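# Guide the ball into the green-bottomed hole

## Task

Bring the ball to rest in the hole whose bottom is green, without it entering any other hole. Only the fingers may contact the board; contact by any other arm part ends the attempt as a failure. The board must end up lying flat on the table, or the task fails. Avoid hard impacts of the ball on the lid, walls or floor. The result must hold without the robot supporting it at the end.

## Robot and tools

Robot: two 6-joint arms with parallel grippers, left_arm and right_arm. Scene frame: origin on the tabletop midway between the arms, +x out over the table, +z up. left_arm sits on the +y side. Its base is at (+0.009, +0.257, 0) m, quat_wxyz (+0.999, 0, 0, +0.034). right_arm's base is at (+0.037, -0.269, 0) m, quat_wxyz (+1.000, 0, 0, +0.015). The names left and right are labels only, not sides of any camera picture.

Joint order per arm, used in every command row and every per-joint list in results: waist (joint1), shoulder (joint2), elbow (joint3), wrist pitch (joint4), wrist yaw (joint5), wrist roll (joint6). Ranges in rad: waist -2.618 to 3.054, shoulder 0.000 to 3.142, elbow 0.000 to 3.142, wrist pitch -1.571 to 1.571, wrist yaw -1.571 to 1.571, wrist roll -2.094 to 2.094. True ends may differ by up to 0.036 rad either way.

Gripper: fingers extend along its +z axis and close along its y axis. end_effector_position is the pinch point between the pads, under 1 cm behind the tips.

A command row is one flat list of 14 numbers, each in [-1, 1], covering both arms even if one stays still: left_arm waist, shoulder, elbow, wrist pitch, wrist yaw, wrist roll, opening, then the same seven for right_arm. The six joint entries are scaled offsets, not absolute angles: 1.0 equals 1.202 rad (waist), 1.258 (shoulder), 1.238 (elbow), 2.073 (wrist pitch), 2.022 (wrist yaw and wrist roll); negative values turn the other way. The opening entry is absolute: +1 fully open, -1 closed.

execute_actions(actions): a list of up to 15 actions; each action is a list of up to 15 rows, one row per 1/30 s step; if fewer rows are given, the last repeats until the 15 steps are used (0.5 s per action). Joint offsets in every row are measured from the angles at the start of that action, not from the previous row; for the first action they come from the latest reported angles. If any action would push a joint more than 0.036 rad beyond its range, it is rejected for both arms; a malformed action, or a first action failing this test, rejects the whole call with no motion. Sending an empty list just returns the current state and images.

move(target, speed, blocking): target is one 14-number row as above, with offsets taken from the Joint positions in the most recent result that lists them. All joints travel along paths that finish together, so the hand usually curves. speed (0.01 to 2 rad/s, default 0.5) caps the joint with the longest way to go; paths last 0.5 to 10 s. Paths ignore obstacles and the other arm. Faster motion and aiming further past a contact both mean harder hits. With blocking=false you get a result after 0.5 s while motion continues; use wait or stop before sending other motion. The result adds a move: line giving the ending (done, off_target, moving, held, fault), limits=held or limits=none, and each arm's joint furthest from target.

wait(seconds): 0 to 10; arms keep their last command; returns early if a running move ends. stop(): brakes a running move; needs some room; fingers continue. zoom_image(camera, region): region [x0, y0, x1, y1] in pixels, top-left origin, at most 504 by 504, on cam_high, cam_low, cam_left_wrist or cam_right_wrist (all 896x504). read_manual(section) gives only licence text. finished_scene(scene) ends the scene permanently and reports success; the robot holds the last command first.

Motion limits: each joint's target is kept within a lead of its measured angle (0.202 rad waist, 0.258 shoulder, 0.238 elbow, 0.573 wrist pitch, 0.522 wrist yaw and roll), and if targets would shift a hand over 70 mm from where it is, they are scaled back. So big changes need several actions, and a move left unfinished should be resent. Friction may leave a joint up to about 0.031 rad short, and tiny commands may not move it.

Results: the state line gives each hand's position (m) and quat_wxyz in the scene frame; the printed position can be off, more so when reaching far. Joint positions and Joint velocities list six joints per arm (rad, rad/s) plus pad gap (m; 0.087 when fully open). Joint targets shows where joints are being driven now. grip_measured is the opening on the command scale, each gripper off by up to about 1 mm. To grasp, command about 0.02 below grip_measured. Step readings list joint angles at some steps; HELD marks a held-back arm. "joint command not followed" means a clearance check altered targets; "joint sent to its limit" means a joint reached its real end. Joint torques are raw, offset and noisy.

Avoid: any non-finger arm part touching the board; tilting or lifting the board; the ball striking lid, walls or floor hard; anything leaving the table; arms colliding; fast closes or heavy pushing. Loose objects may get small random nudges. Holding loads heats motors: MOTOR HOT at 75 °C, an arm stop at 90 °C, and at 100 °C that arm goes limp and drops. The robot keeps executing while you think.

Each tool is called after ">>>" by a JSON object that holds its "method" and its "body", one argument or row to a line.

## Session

>>> {"method": "execute_actions", "body": {
  "actions": []
}}

Scene clock: 0.00 s.
left_arm: end_effector_position=(+0.3943, +0.1368, +0.2531) grip_measured=+0.984 end_effector_quat_wxyz=(+0.702, +0.536, +0.401, -0.242) | right_arm: end_effector_position=(+0.4808, -0.6397, +0.2518) grip_measured=+0.992 end_effector_quat_wxyz=(+0.657, +0.666, +0.173, +0.306)
Joint names: [waist, shoulder, elbow, wrist pitch, wrist yaw, wrist roll]
Joint positions: left_arm=[0.068 1.653 0.8   1.389 1.367 0.069 0.087] | right_arm=[-0.745  1.916  1.132  0.837  0.165  1.743  0.087]
Joint velocities: left_arm=[ 0.007  0.002 -0.022 -0.022 -0.037  0.007  0.   ] | right_arm=[-0.002  0.012  0.012  0.051 -0.051  0.051 -0.   ]
Joint torques (N m, as the arm reports them, + toward a larger angle): no reading
Motor temperatures (°C, as the motors report them): left_arm=[27 33 32 30 28 25] | right_arm=[26 34 30 29 29 25]
Joint targets: left_arm=[0.068 1.653 0.800 1.389 1.367 0.069] | right_arm=[-0.745 1.916 1.132 0.837 0.165 1.743]

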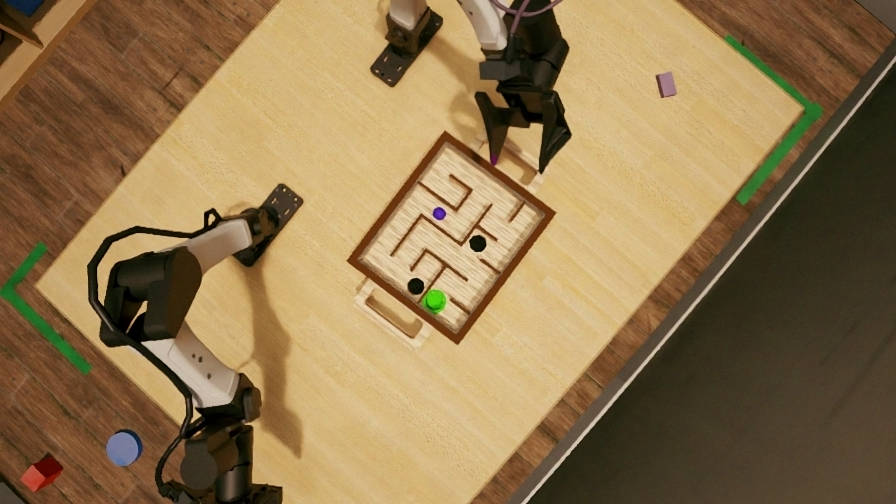

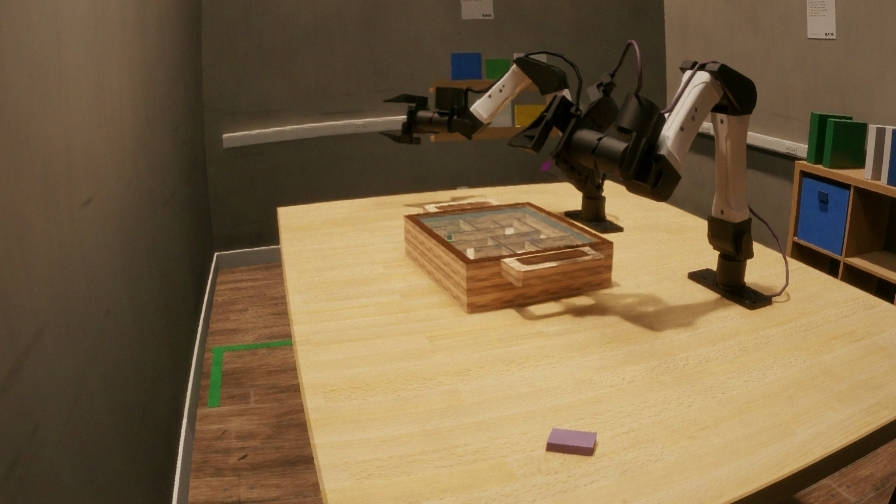

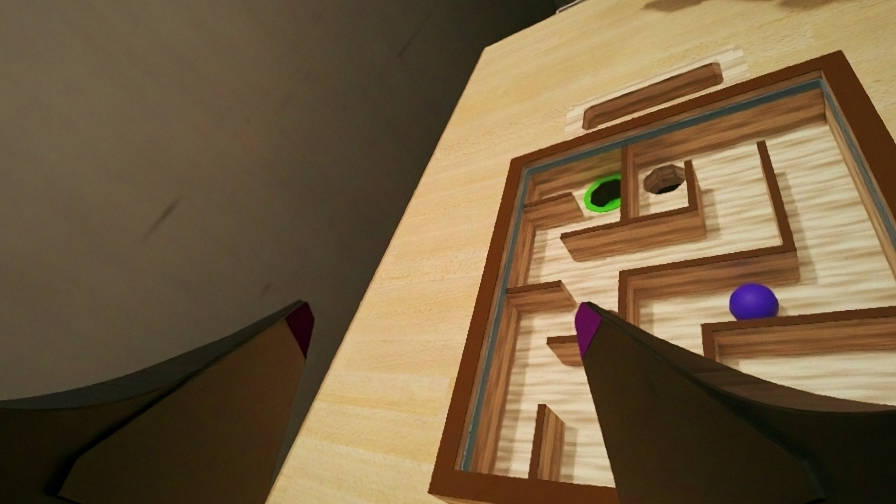

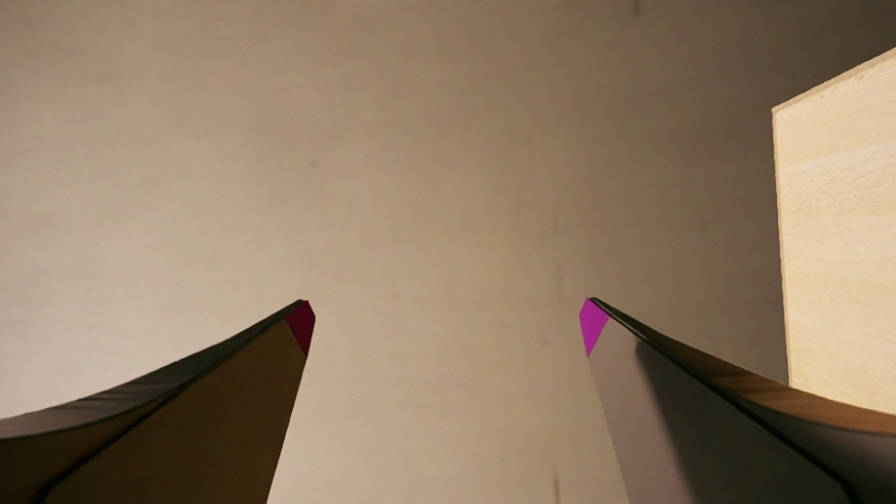

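>>> {"method": "zoom_image", "body": {
  "camera": "cam_high",
  "region": [335, 115, 575, 355]
}}

Region (335, 115, 575, 355) of cam_high's 896x504 image, scaled by 2.100, with more detail than that image has.

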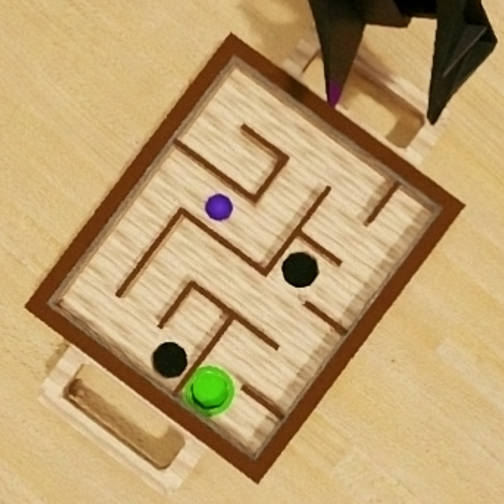

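>>> {"method": "move", "body": {
  "target": [-0.212,0.127,0.658,-1,-0.679,-0.127,0,0.642,-0.072,0.42,-0.94,-0.084,-0.878,0],
  "speed": 1.0
}}

>>> {"method": "move", "body": {
  "target": [0,0,0,-0.208,0,0,0,0,0,0,0,0,0,0],
  "speed": 0.7
}}

Scene clock: 30.33 s.
left_arm: end_effector_position=(+0.4653, +0.1991, +0.1636) grip_measured=+0.000 end_effector_quat_wxyz=(+0.341, -0.031, +0.938, -0.050) | right_arm: end_effector_position=(+0.4061, -0.2513, +0.1264) grip_measured=+0.000 end_effector_quat_wxyz=(+0.138, -0.038, +0.990, +0.001)
Joint names: [waist, shoulder, elbow, wrist pitch, wrist yaw, wrist roll]
Joint positions: left_arm=[-0.177  1.792  1.59  -0.665  0.002 -0.177  0.044] | right_arm=[ 0.023  1.838  1.637 -1.093  0.002 -0.026  0.044]
Joint velocities: left_arm=[ 0.007 -0.017  0.002  0.007  0.037  0.066 -0.   ] | right_arm=[-0.012 -0.022 -0.002 -0.007 -0.022  0.022  0.   ]
Joint torques (N m, as the arm reports them, + toward a larger angle): left_arm=[-0.61 -8.44 10.76  1.52 -0.03 -0.09] | right_arm=[  0.49 -12.61   8.61   0.83  -0.04  -0.01]
Motor temperatures (°C, as the motors report them): left_arm=[27 35 34 31 29 25] | right_arm=[26 43 33 35 29 25]
Joint targets: left_arm=[-0.186 1.813 1.614 -0.683 -0.006 -0.188] | right_arm=[0.027 1.825 1.652 -1.112 -0.004 -0.032]
move: off_target (left_arm); limits=none; left_arm: farthest joint: the elbow, 0.025 radians from its target (0.815 radians at the start); right_arm: farthest joint: the wrist pitch, 0.019 radians from its target (1.948 radians at the start)

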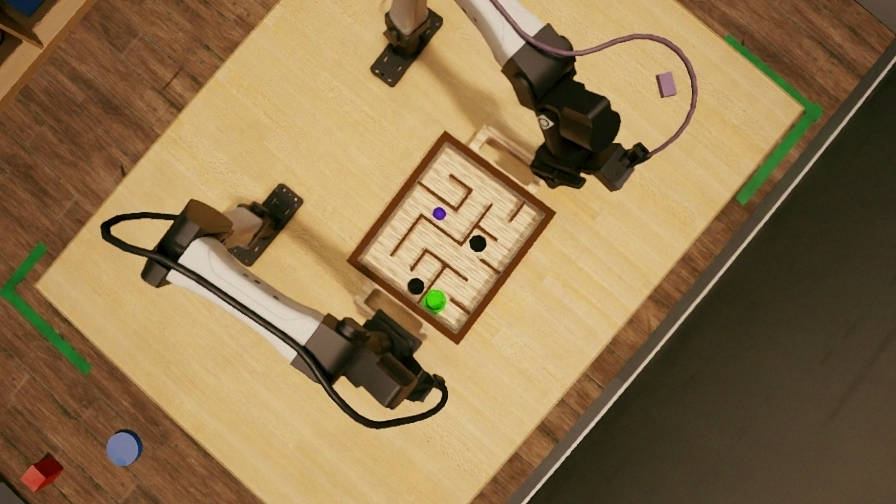

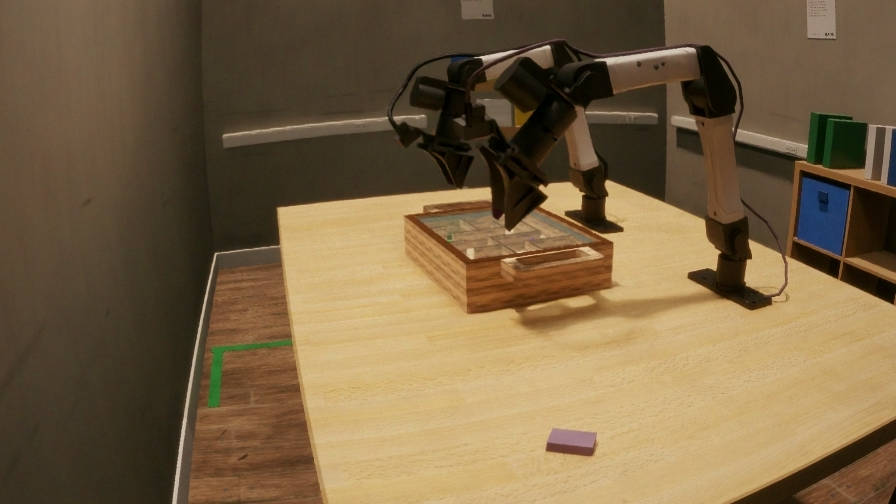

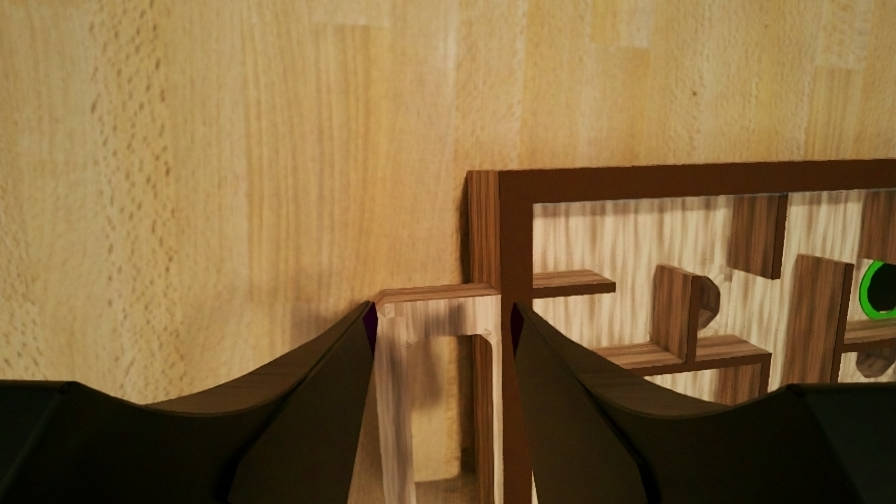

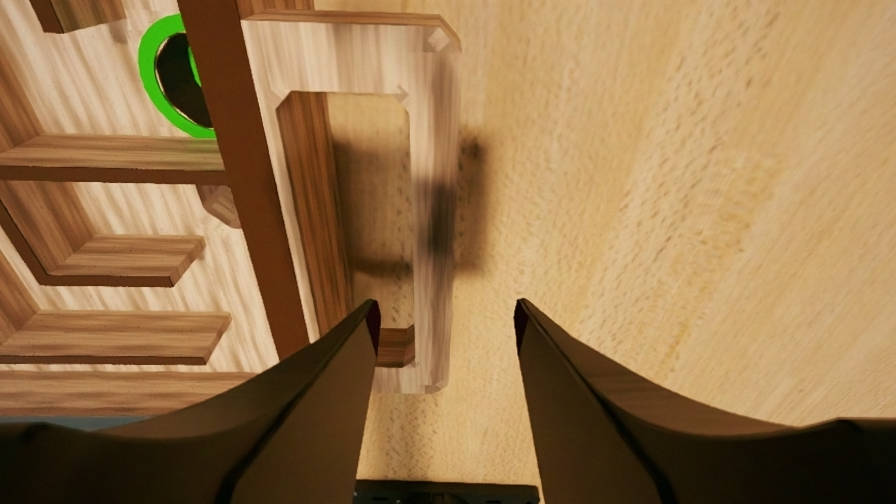

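Scene clock: 31.77 s.
left_arm: end_effector_position=(+0.3676, +0.2099, +0.1296) grip_measured=+0.000 end_effector_quat_wxyz=(+0.142, -0.033, +0.989, -0.021) | right_arm: end_effector_position=(+0.4061, -0.2513, +0.1264) grip_measured=+0.000 end_effector_quat_wxyz=(+0.138, -0.038, +0.990, +0.001)
Joint names: [waist, shoulder, elbow, wrist pitch, wrist yaw, wrist roll]
Joint positions: left_arm=[-0.177  1.792  1.59  -1.079  0.002 -0.177  0.044] | right_arm=[ 0.023  1.838  1.637 -1.093  0.002 -0.026  0.044]
Joint velocities: left_arm=[ 0.002  0.012 -0.012 -0.037 -0.081  0.022  0.   ] | right_arm=[ 0.002 -0.002 -0.002 -0.022 -0.095  0.007 -0.   ]
Joint torques (N m, as the arm reports them, + toward a larger angle): left_arm=[ 0.18 -9.44  8.08  0.85  0.04  0.03] | right_arm=[ -0.28 -11.3    7.65   0.94  -0.02   0.02]
Motor temperatures (°C, as the motors report them): left_arm=[27 35 34 31 28 25] | right_arm=[26 43 33 34 29 25]
Joint targets: left_arm=[-0.177 1.792 1.590 -1.096 0.002 -0.177] | right_arm=[0.023 1.838 1.637 -1.093 0.002 -0.026]
move: done; limits=none; left_arm: farthest joint: the wrist pitch, 0.017 radians from its target (0.431 radians at the start); right_arm: farthest joint: the waist, 0.000 radians from its target (0.000 radians at the start)

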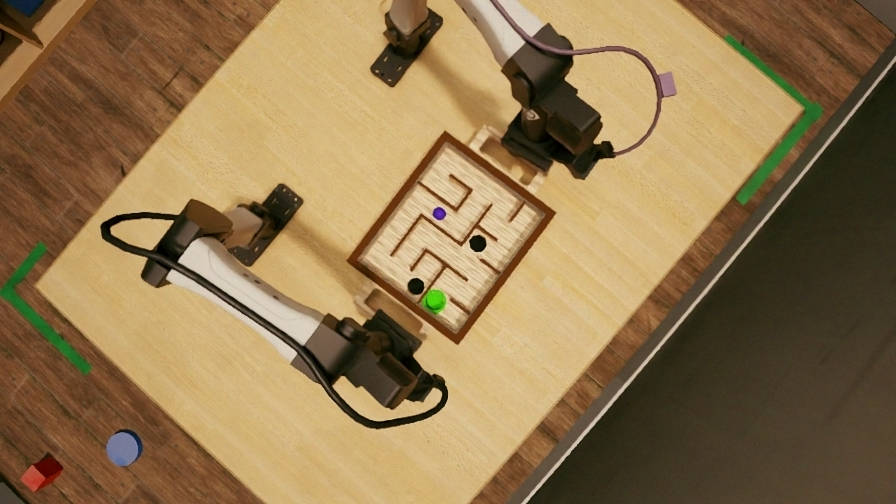

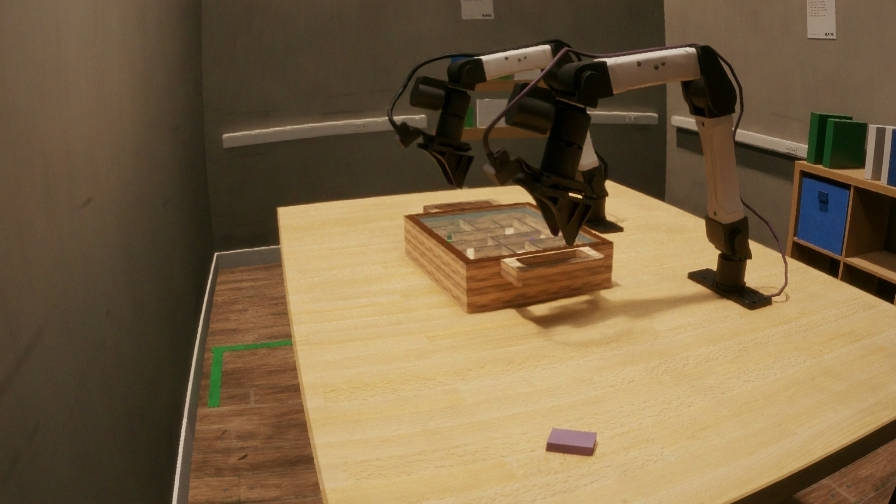

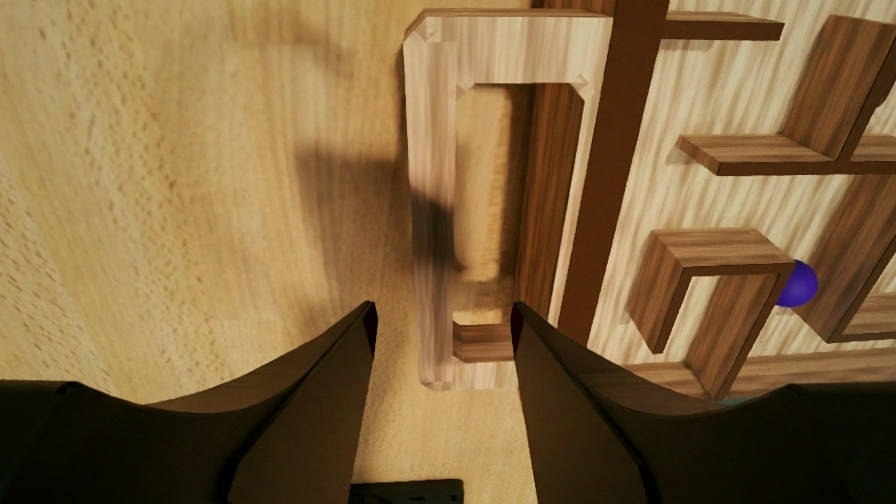

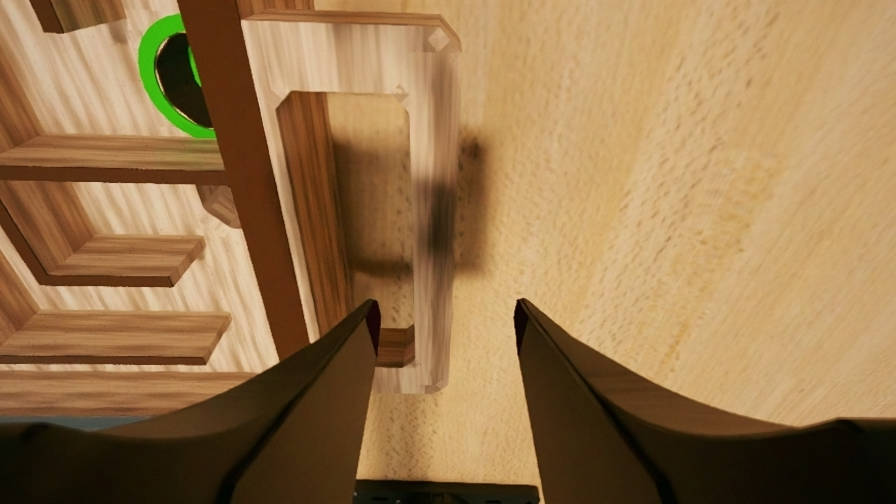

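>>> {"method": "move", "body": {
  "target": [0.014,0,-0.166,0.094,0,0.01,0,0.02,0,-0.153,0.076,0,0.022,0],
  "speed": 0.3
}}

Scene clock: 38.97 s.
left_arm: end_effector_position=(+0.3663, +0.2131, +0.0846) grip_measured=+0.000 end_effector_quat_wxyz=(+0.144, -0.032, +0.989, -0.020) | right_arm: end_effector_position=(+0.4001, -0.2450, +0.0843) grip_measured=+0.000 end_effector_quat_wxyz=(+0.130, -0.026, +0.991, +0.004)
Joint names: [waist, shoulder, elbow, wrist pitch, wrist yaw, wrist roll]
Joint positions: left_arm=[-0.17   1.792  1.41  -0.897  0.002 -0.168  0.044] | right_arm=[ 0.036  1.838  1.471 -0.942  0.002  0.013  0.044]
Joint velocities: left_arm=[ 0.012 -0.017  0.007  0.022 -0.022 -0.037 -0.   ] | right_arm=[-0.002 -0.002  0.007  0.037 -0.037 -0.007 -0.   ]
Joint torques (N m, as the arm reports them, + toward a larger angle): left_arm=[ 1.01 -9.43  5.93  1.17  0.04  0.11] | right_arm=[  0.58 -11.05   5.92   0.97  -0.02   0.1 ]
Motor temperatures (°C, as the motors report them): left_arm=[27 36 34 31 28 25] | right_arm=[26 44 33 34 29 25]
Joint targets: left_arm=[-0.160 1.792 1.384 -0.884 0.002 -0.157] | right_arm=[0.047 1.838 1.447 -0.935 0.002 0.019]
move: off_target (left_arm, right_arm); limits=none; left_arm: farthest joint: the elbow, 0.026 radians from its target (0.205 radians at the start); right_arm: farthest joint: the elbow, 0.023 radians from its target (0.189 radians at the start)

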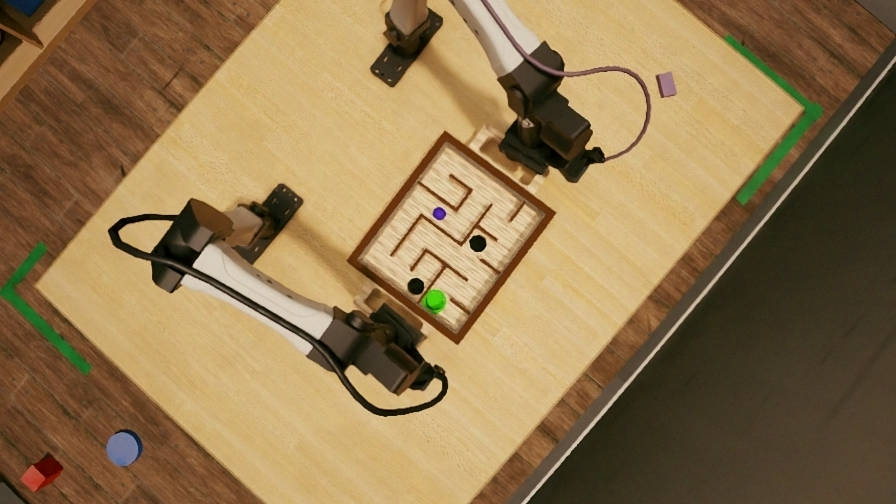

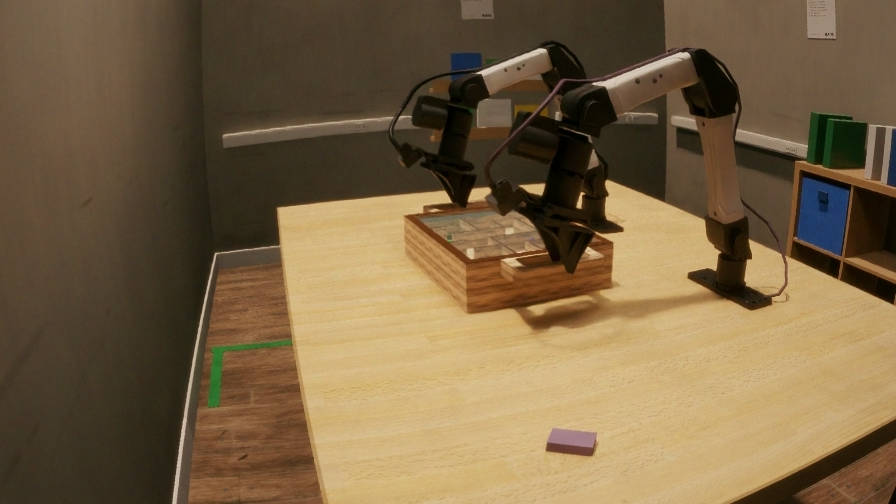

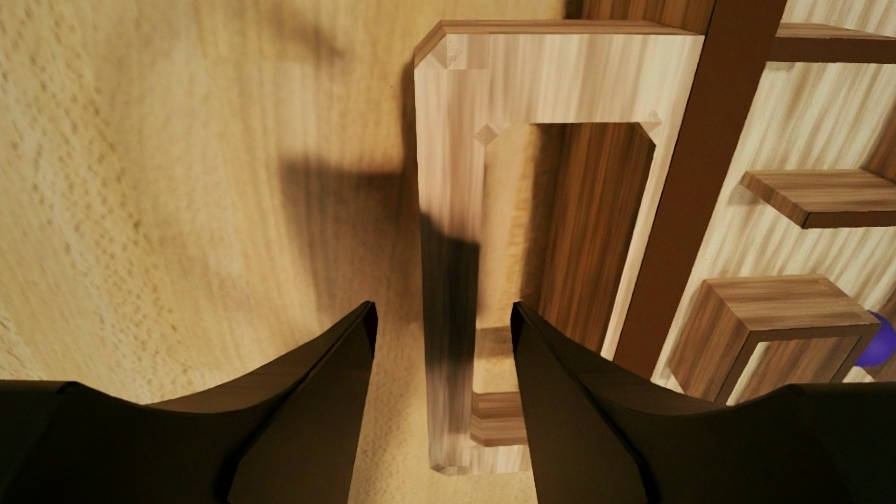

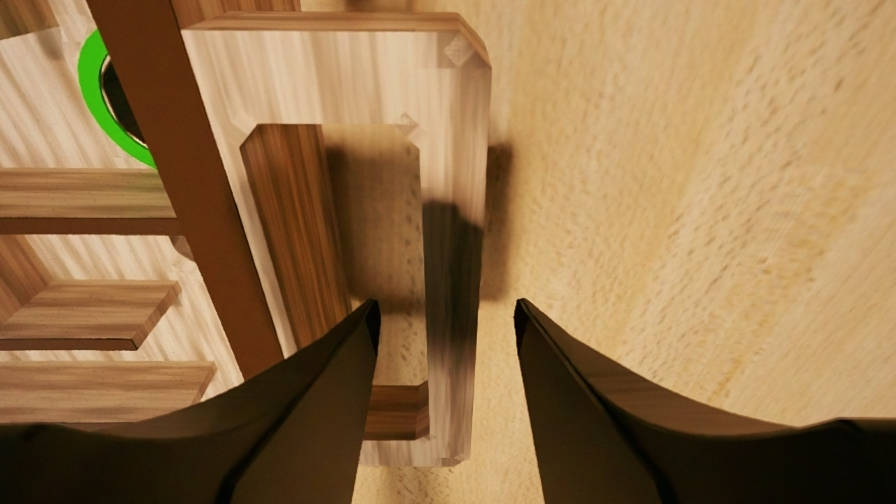

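>>> {"method": "move", "body": {
  "target": [0,0,-0.064,0.037,0,0,0,0,0,-0.062,0.031,0,0,0],
  "speed": 0.2
}}

>>> {"method": "execute_actions", "body": {
  "actions": [
    [[0,0,0,0,0,0,-0.15,0,0,0,0,0,0,-0.15],[0,0,0,0,0,0,-0.25,0,0,0,0,0,0,-0.25],[0,0,0,0,0,0,-0.33,0,0,0,0,0,0,-0.33],[0,0,0,0,0,0,-0.4,0,0,0,0,0,0,-0.4],[0,0,0,0,0,0,-0.45,0,0,0,0,0,0,-0.45],[0,0,0,0,0,0,-0.49,0,0,0,0,0,0,-0.49],[0,0,0,0,0,0,-0.53,0,0,0,0,0,0,-0.53],[0,0,0,0,0,0,-0.57,0,0,0,0,0,0,-0.57],[0,0,0,0,0,0,-0.6,0,0,0,0,0,0,-0.6],[0,0,0,0,0,0,-0.63,0,0,0,0,0,0,-0.63],[0,0,0,0,0,0,-0.66,0,0,0,0,0,0,-0.66],[0,0,0,0,0,0,-0.7,0,0,0,0,0,0,-0.7],[0,0,0,0,0,0,-0.75,0,0,0,0,0,0,-0.75]]
  ]
}}

>>> {"method": "move", "body": {
  "target": [0,-0.02,0.15,-0.04,0,0,-0.75,0,-0.008,0.11,-0.018,0,0,-0.75],
  "speed": 0.1
}}

Scene clock: 51.97 s.
left_arm: end_effector_position=(+0.3669, +0.2130, +0.0720) grip_measured=+0.000 end_effector_quat_wxyz=(+0.149, -0.032, +0.988, -0.021) | right_arm: end_effector_position=(+0.3993, -0.2451, +0.0714) grip_measured=+0.000 end_effector_quat_wxyz=(+0.133, -0.026, +0.991, +0.004)
Joint names: [waist, shoulder, elbow, wrist pitch, wrist yaw, wrist roll]
Joint positions: left_arm=[-0.17   1.792  1.358 -0.834  0.002 -0.168  0.044] | right_arm=[ 0.036  1.838  1.419 -0.885  0.002  0.013  0.044]
Joint velocities: left_arm=[-0.007  0.002  0.007 -0.095 -0.022 -0.051 -0.   ] | right_arm=[-0.012 -0.007 -0.002  0.007 -0.051 -0.022 -0.   ]
Joint torques (N m, as the arm reports them, + toward a larger angle): left_arm=[ 0.2  -9.39  5.84  1.18  0.04  0.02] | right_arm=[ -0.2  -11.27   5.69   0.99  -0.05   0.04]
Motor temperatures (°C, as the motors report them): left_arm=[27 37 34 32 28 25] | right_arm=[26 45 33 33 29 25]
Joint targets: left_arm=[-0.170 1.792 1.331 -0.821 0.002 -0.168] | right_arm=[0.036 1.838 1.394 -0.878 0.002 0.013]
move: off_target (left_arm, right_arm); limits=none; left_arm: farthest joint: the elbow, 0.027 radians from its target (0.079 radians at the start); right_arm: farthest joint: the elbow, 0.024 radians from its target (0.077 radians at the start)

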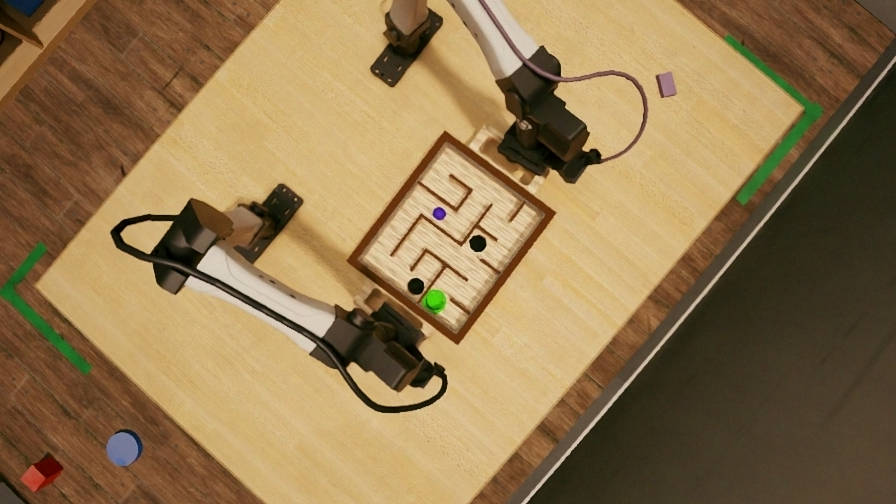

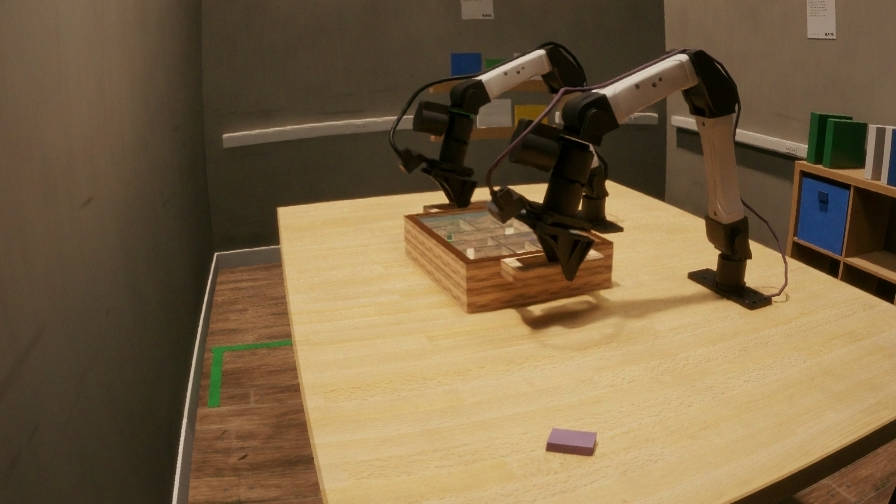

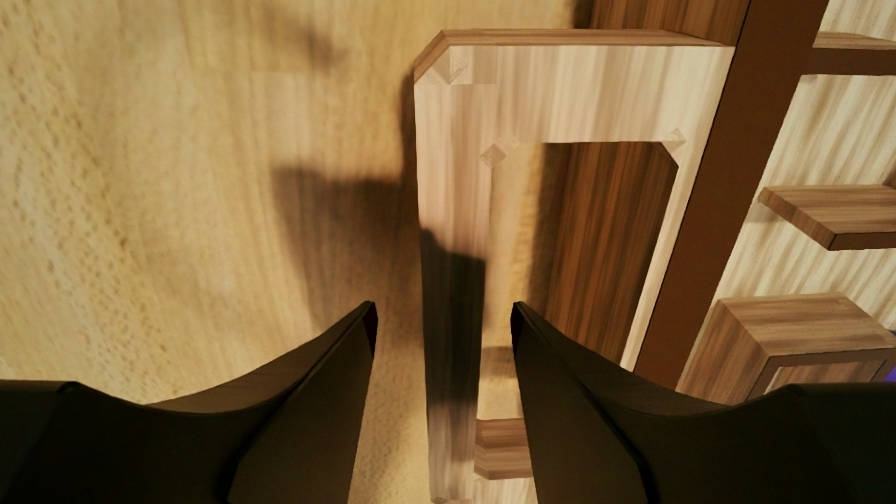

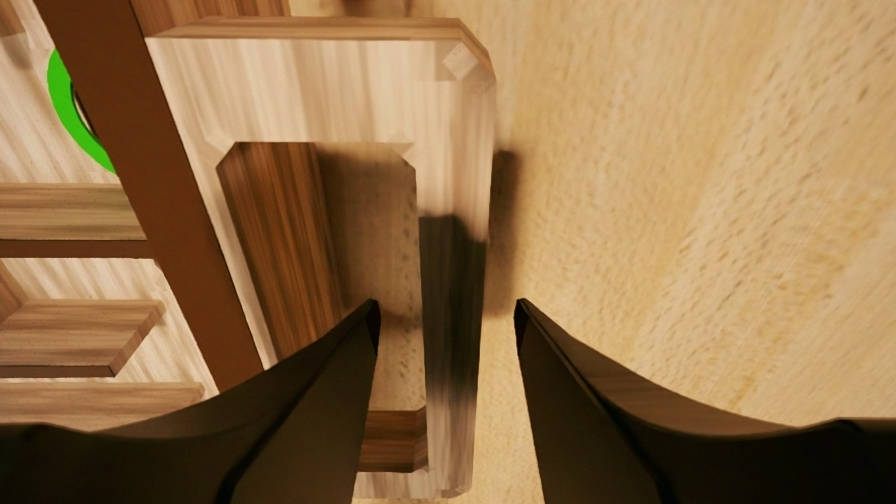

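Scene clock: 52.47 s.
left_arm: end_effector_position=(+0.3670, +0.2114, +0.0721) grip_measured=-0.634 end_effector_quat_wxyz=(+0.149, -0.030, +0.988, -0.025) | right_arm: end_effector_position=(+0.3994, -0.2463, +0.0714) grip_measured=-0.646 end_effector_quat_wxyz=(+0.133, -0.025, +0.991, +0.001)
Joint names: [waist, shoulder, elbow, wrist pitch, wrist yaw, wrist roll]
Joint positions: left_arm=[-0.17   1.792  1.358 -0.833  0.01  -0.166  0.016] | right_arm=[ 0.036  1.838  1.419 -0.885  0.009  0.013  0.015]
Joint velocities: left_arm=[-0.017  0.002 -0.002 -0.022  0.051 -0.022  0.   ] | right_arm=[ 0.002  0.002 -0.002 -0.022 -0.081  0.007  0.   ]
Joint torques (N m, as the arm reports them, + toward a larger angle): left_arm=[ 0.19 -9.4   8.04  1.01 -0.02  0.  ] | right_arm=[ -0.32 -11.35   7.7    0.91  -0.08   0.03]
Motor temperatures (°C, as the motors report them): left_arm=[27 37 34 32 28 25] | right_arm=[26 45 33 33 29 25]
Joint targets: left_arm=[-0.170 1.792 1.358 -0.834 0.002 -0.168] | right_arm=[0.036 1.838 1.419 -0.885 0.001 0.013]
Step readings (joint positions):
0: left_arm=[-0.170 1.792 1.358 -0.834 0.002 -0.168] | right_arm=[0.036 1.838 1.419 -0.885 0.002 0.013]
1: left_arm=[-0.170 1.792 1.358 -0.834 0.002 -0.168] | right_arm=[0.036 1.838 1.419 -0.885 0.002 0.013]
2: left_arm=[-0.170 1.792 1.358 -0.834 0.002 -0.168] | right_arm=[0.036 1.838 1.419 -0.885 0.002 0.013]
4: left_arm=[-0.170 1.792 1.358 -0.834 0.002 -0.168] | right_arm=[0.036 1.838 1.419 -0.885 0.002 0.013]
8: left_arm=[-0.170 1.792 1.358 -0.834 0.002 -0.168] | right_arm=[0.036 1.838 1.419 -0.885 0.002 0.013]
15: Joint positions above

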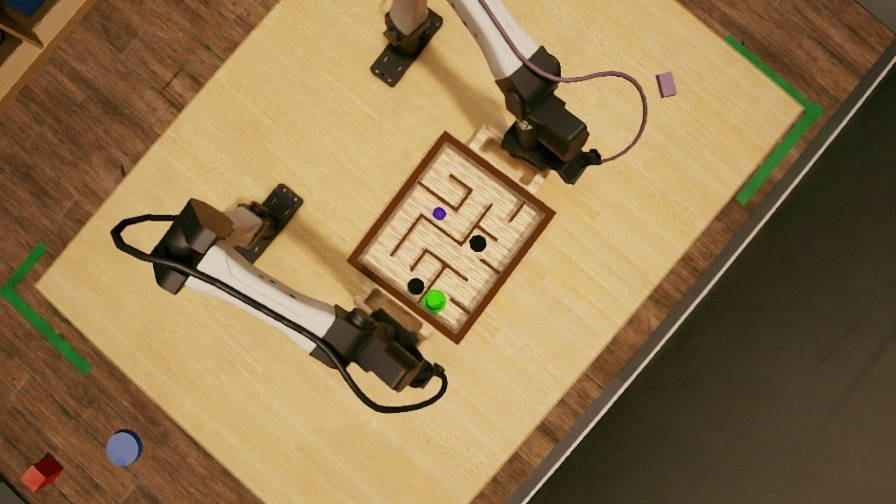

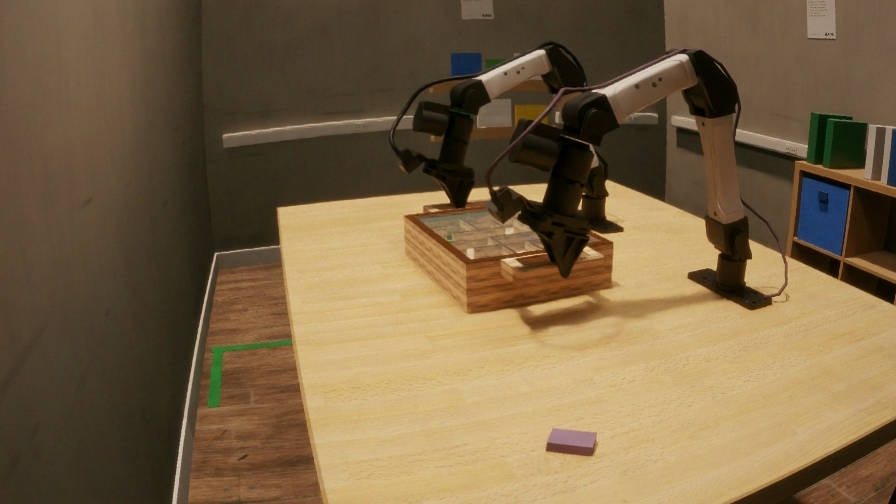

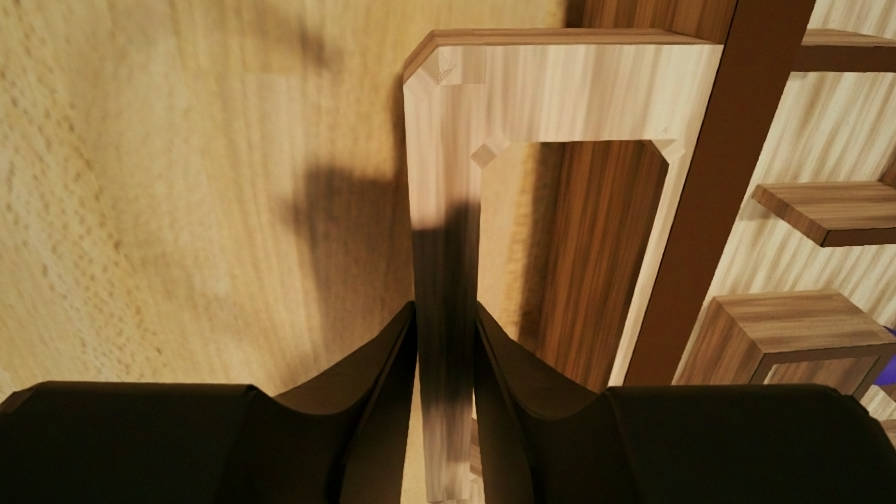

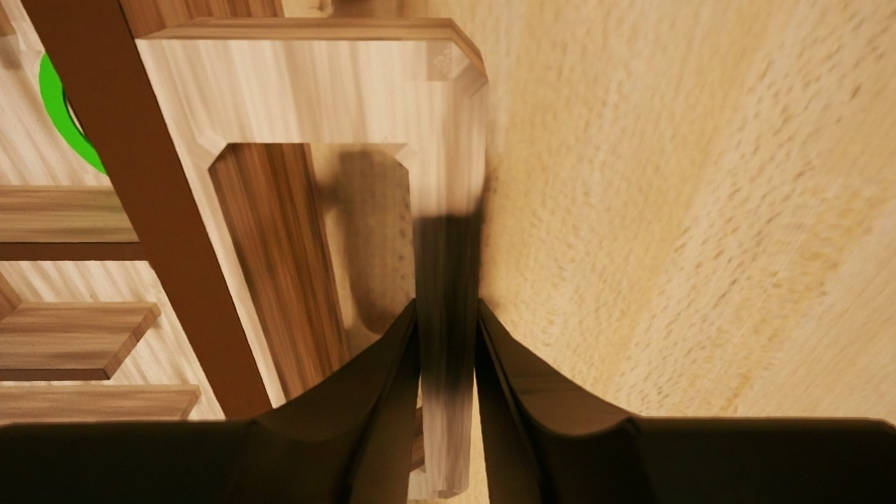

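Scene clock: 54.83 s.
left_arm: end_effector_position=(+0.3811, +0.2145, +0.1067) grip_measured=-0.635 end_effector_quat_wxyz=(+0.169, -0.028, +0.985, -0.015) | right_arm: end_effector_position=(+0.4155, -0.2430, +0.0981) grip_measured=-0.646 end_effector_quat_wxyz=(+0.158, -0.025, +0.987, +0.008)
Joint names: [waist, shoulder, elbow, wrist pitch, wrist yaw, wrist roll]
Joint positions: left_arm=[-0.17   1.792  1.491 -0.928 -0.014 -0.157  0.016] | right_arm=[ 0.036  1.838  1.519 -0.933 -0.004  0.015  0.015]
Joint velocities: left_arm=[-0.007 -0.002  0.012 -0.007 -0.066  0.066 -0.   ] | right_arm=[-0.002 -0.027 -0.007 -0.007 -0.051  0.051 -0.001]
Joint torques (N m, as the arm reports them, + toward a larger angle): left_arm=[  0.17 -11.51  12.47   1.22   0.3   -0.05] | right_arm=[ -0.36 -12.32  10.38   1.12   0.11  -0.01]
Motor temperatures (°C, as the motors report them): left_arm=[27 38 35 32 28 25] | right_arm=[26 45 34 33 29 25]
Joint targets: left_arm=[-0.170 1.767 1.544 -0.915 0.011 -0.166] | right_arm=[0.036 1.828 1.555 -0.922 0.009 0.013]
move: off_target (left_arm, right_arm); limits=none; left_arm: farthest joint: the elbow, 0.053 radians from its target (0.186 radians at the start); right_arm: farthest joint: the elbow, 0.037 radians from its target (0.136 radians at the start)

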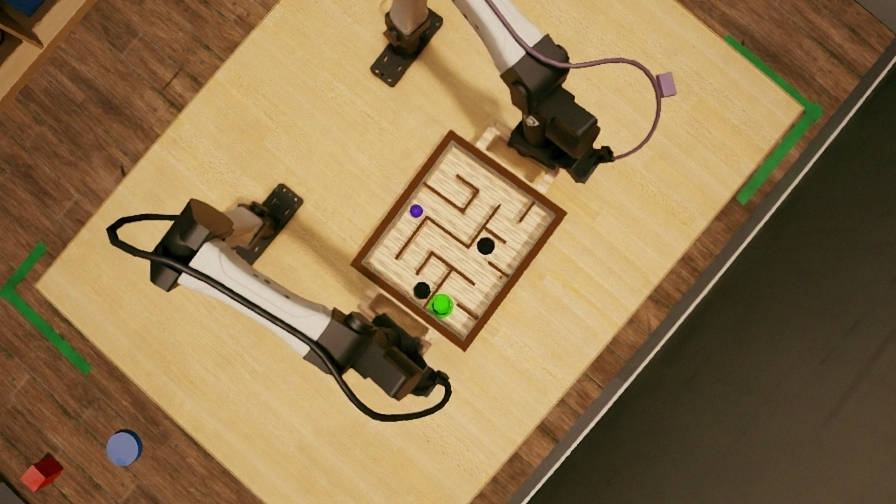

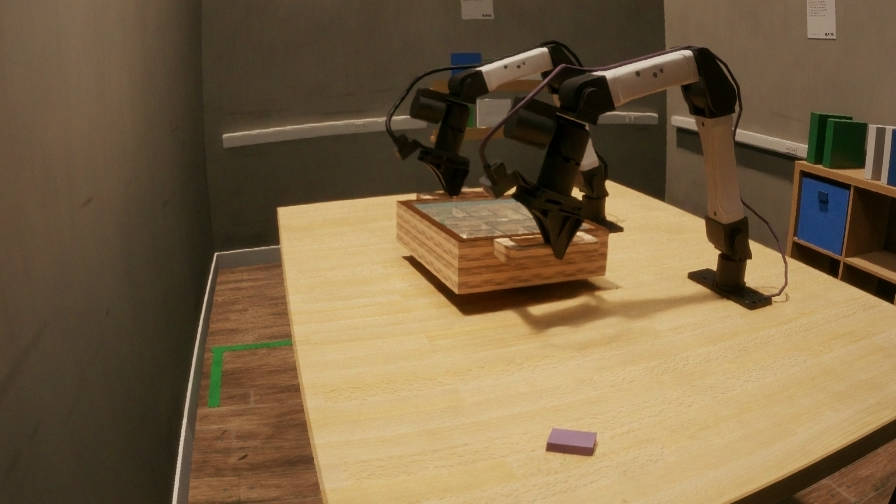

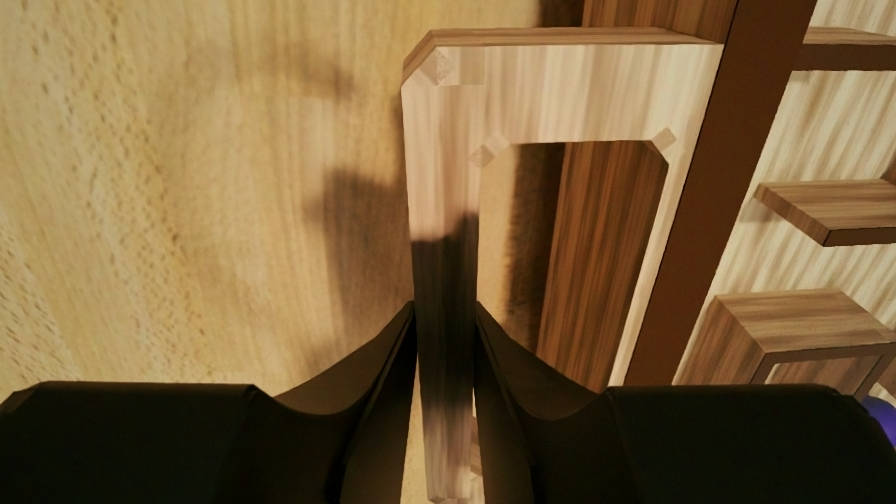

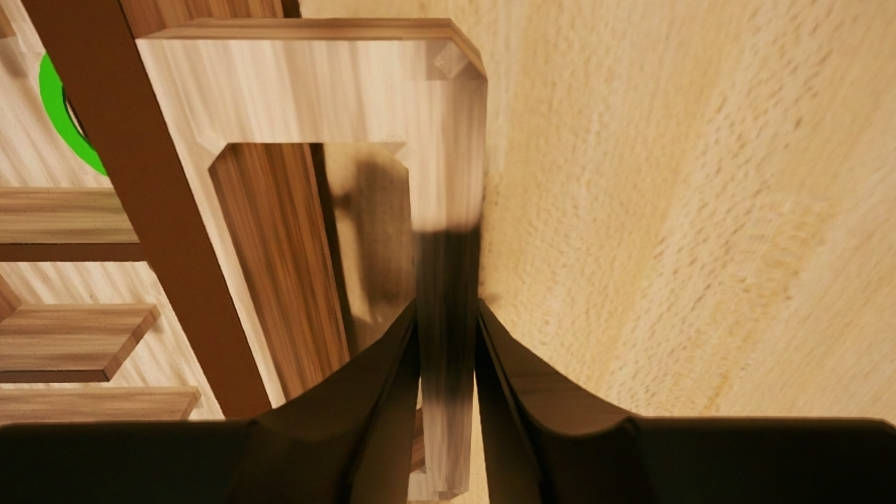

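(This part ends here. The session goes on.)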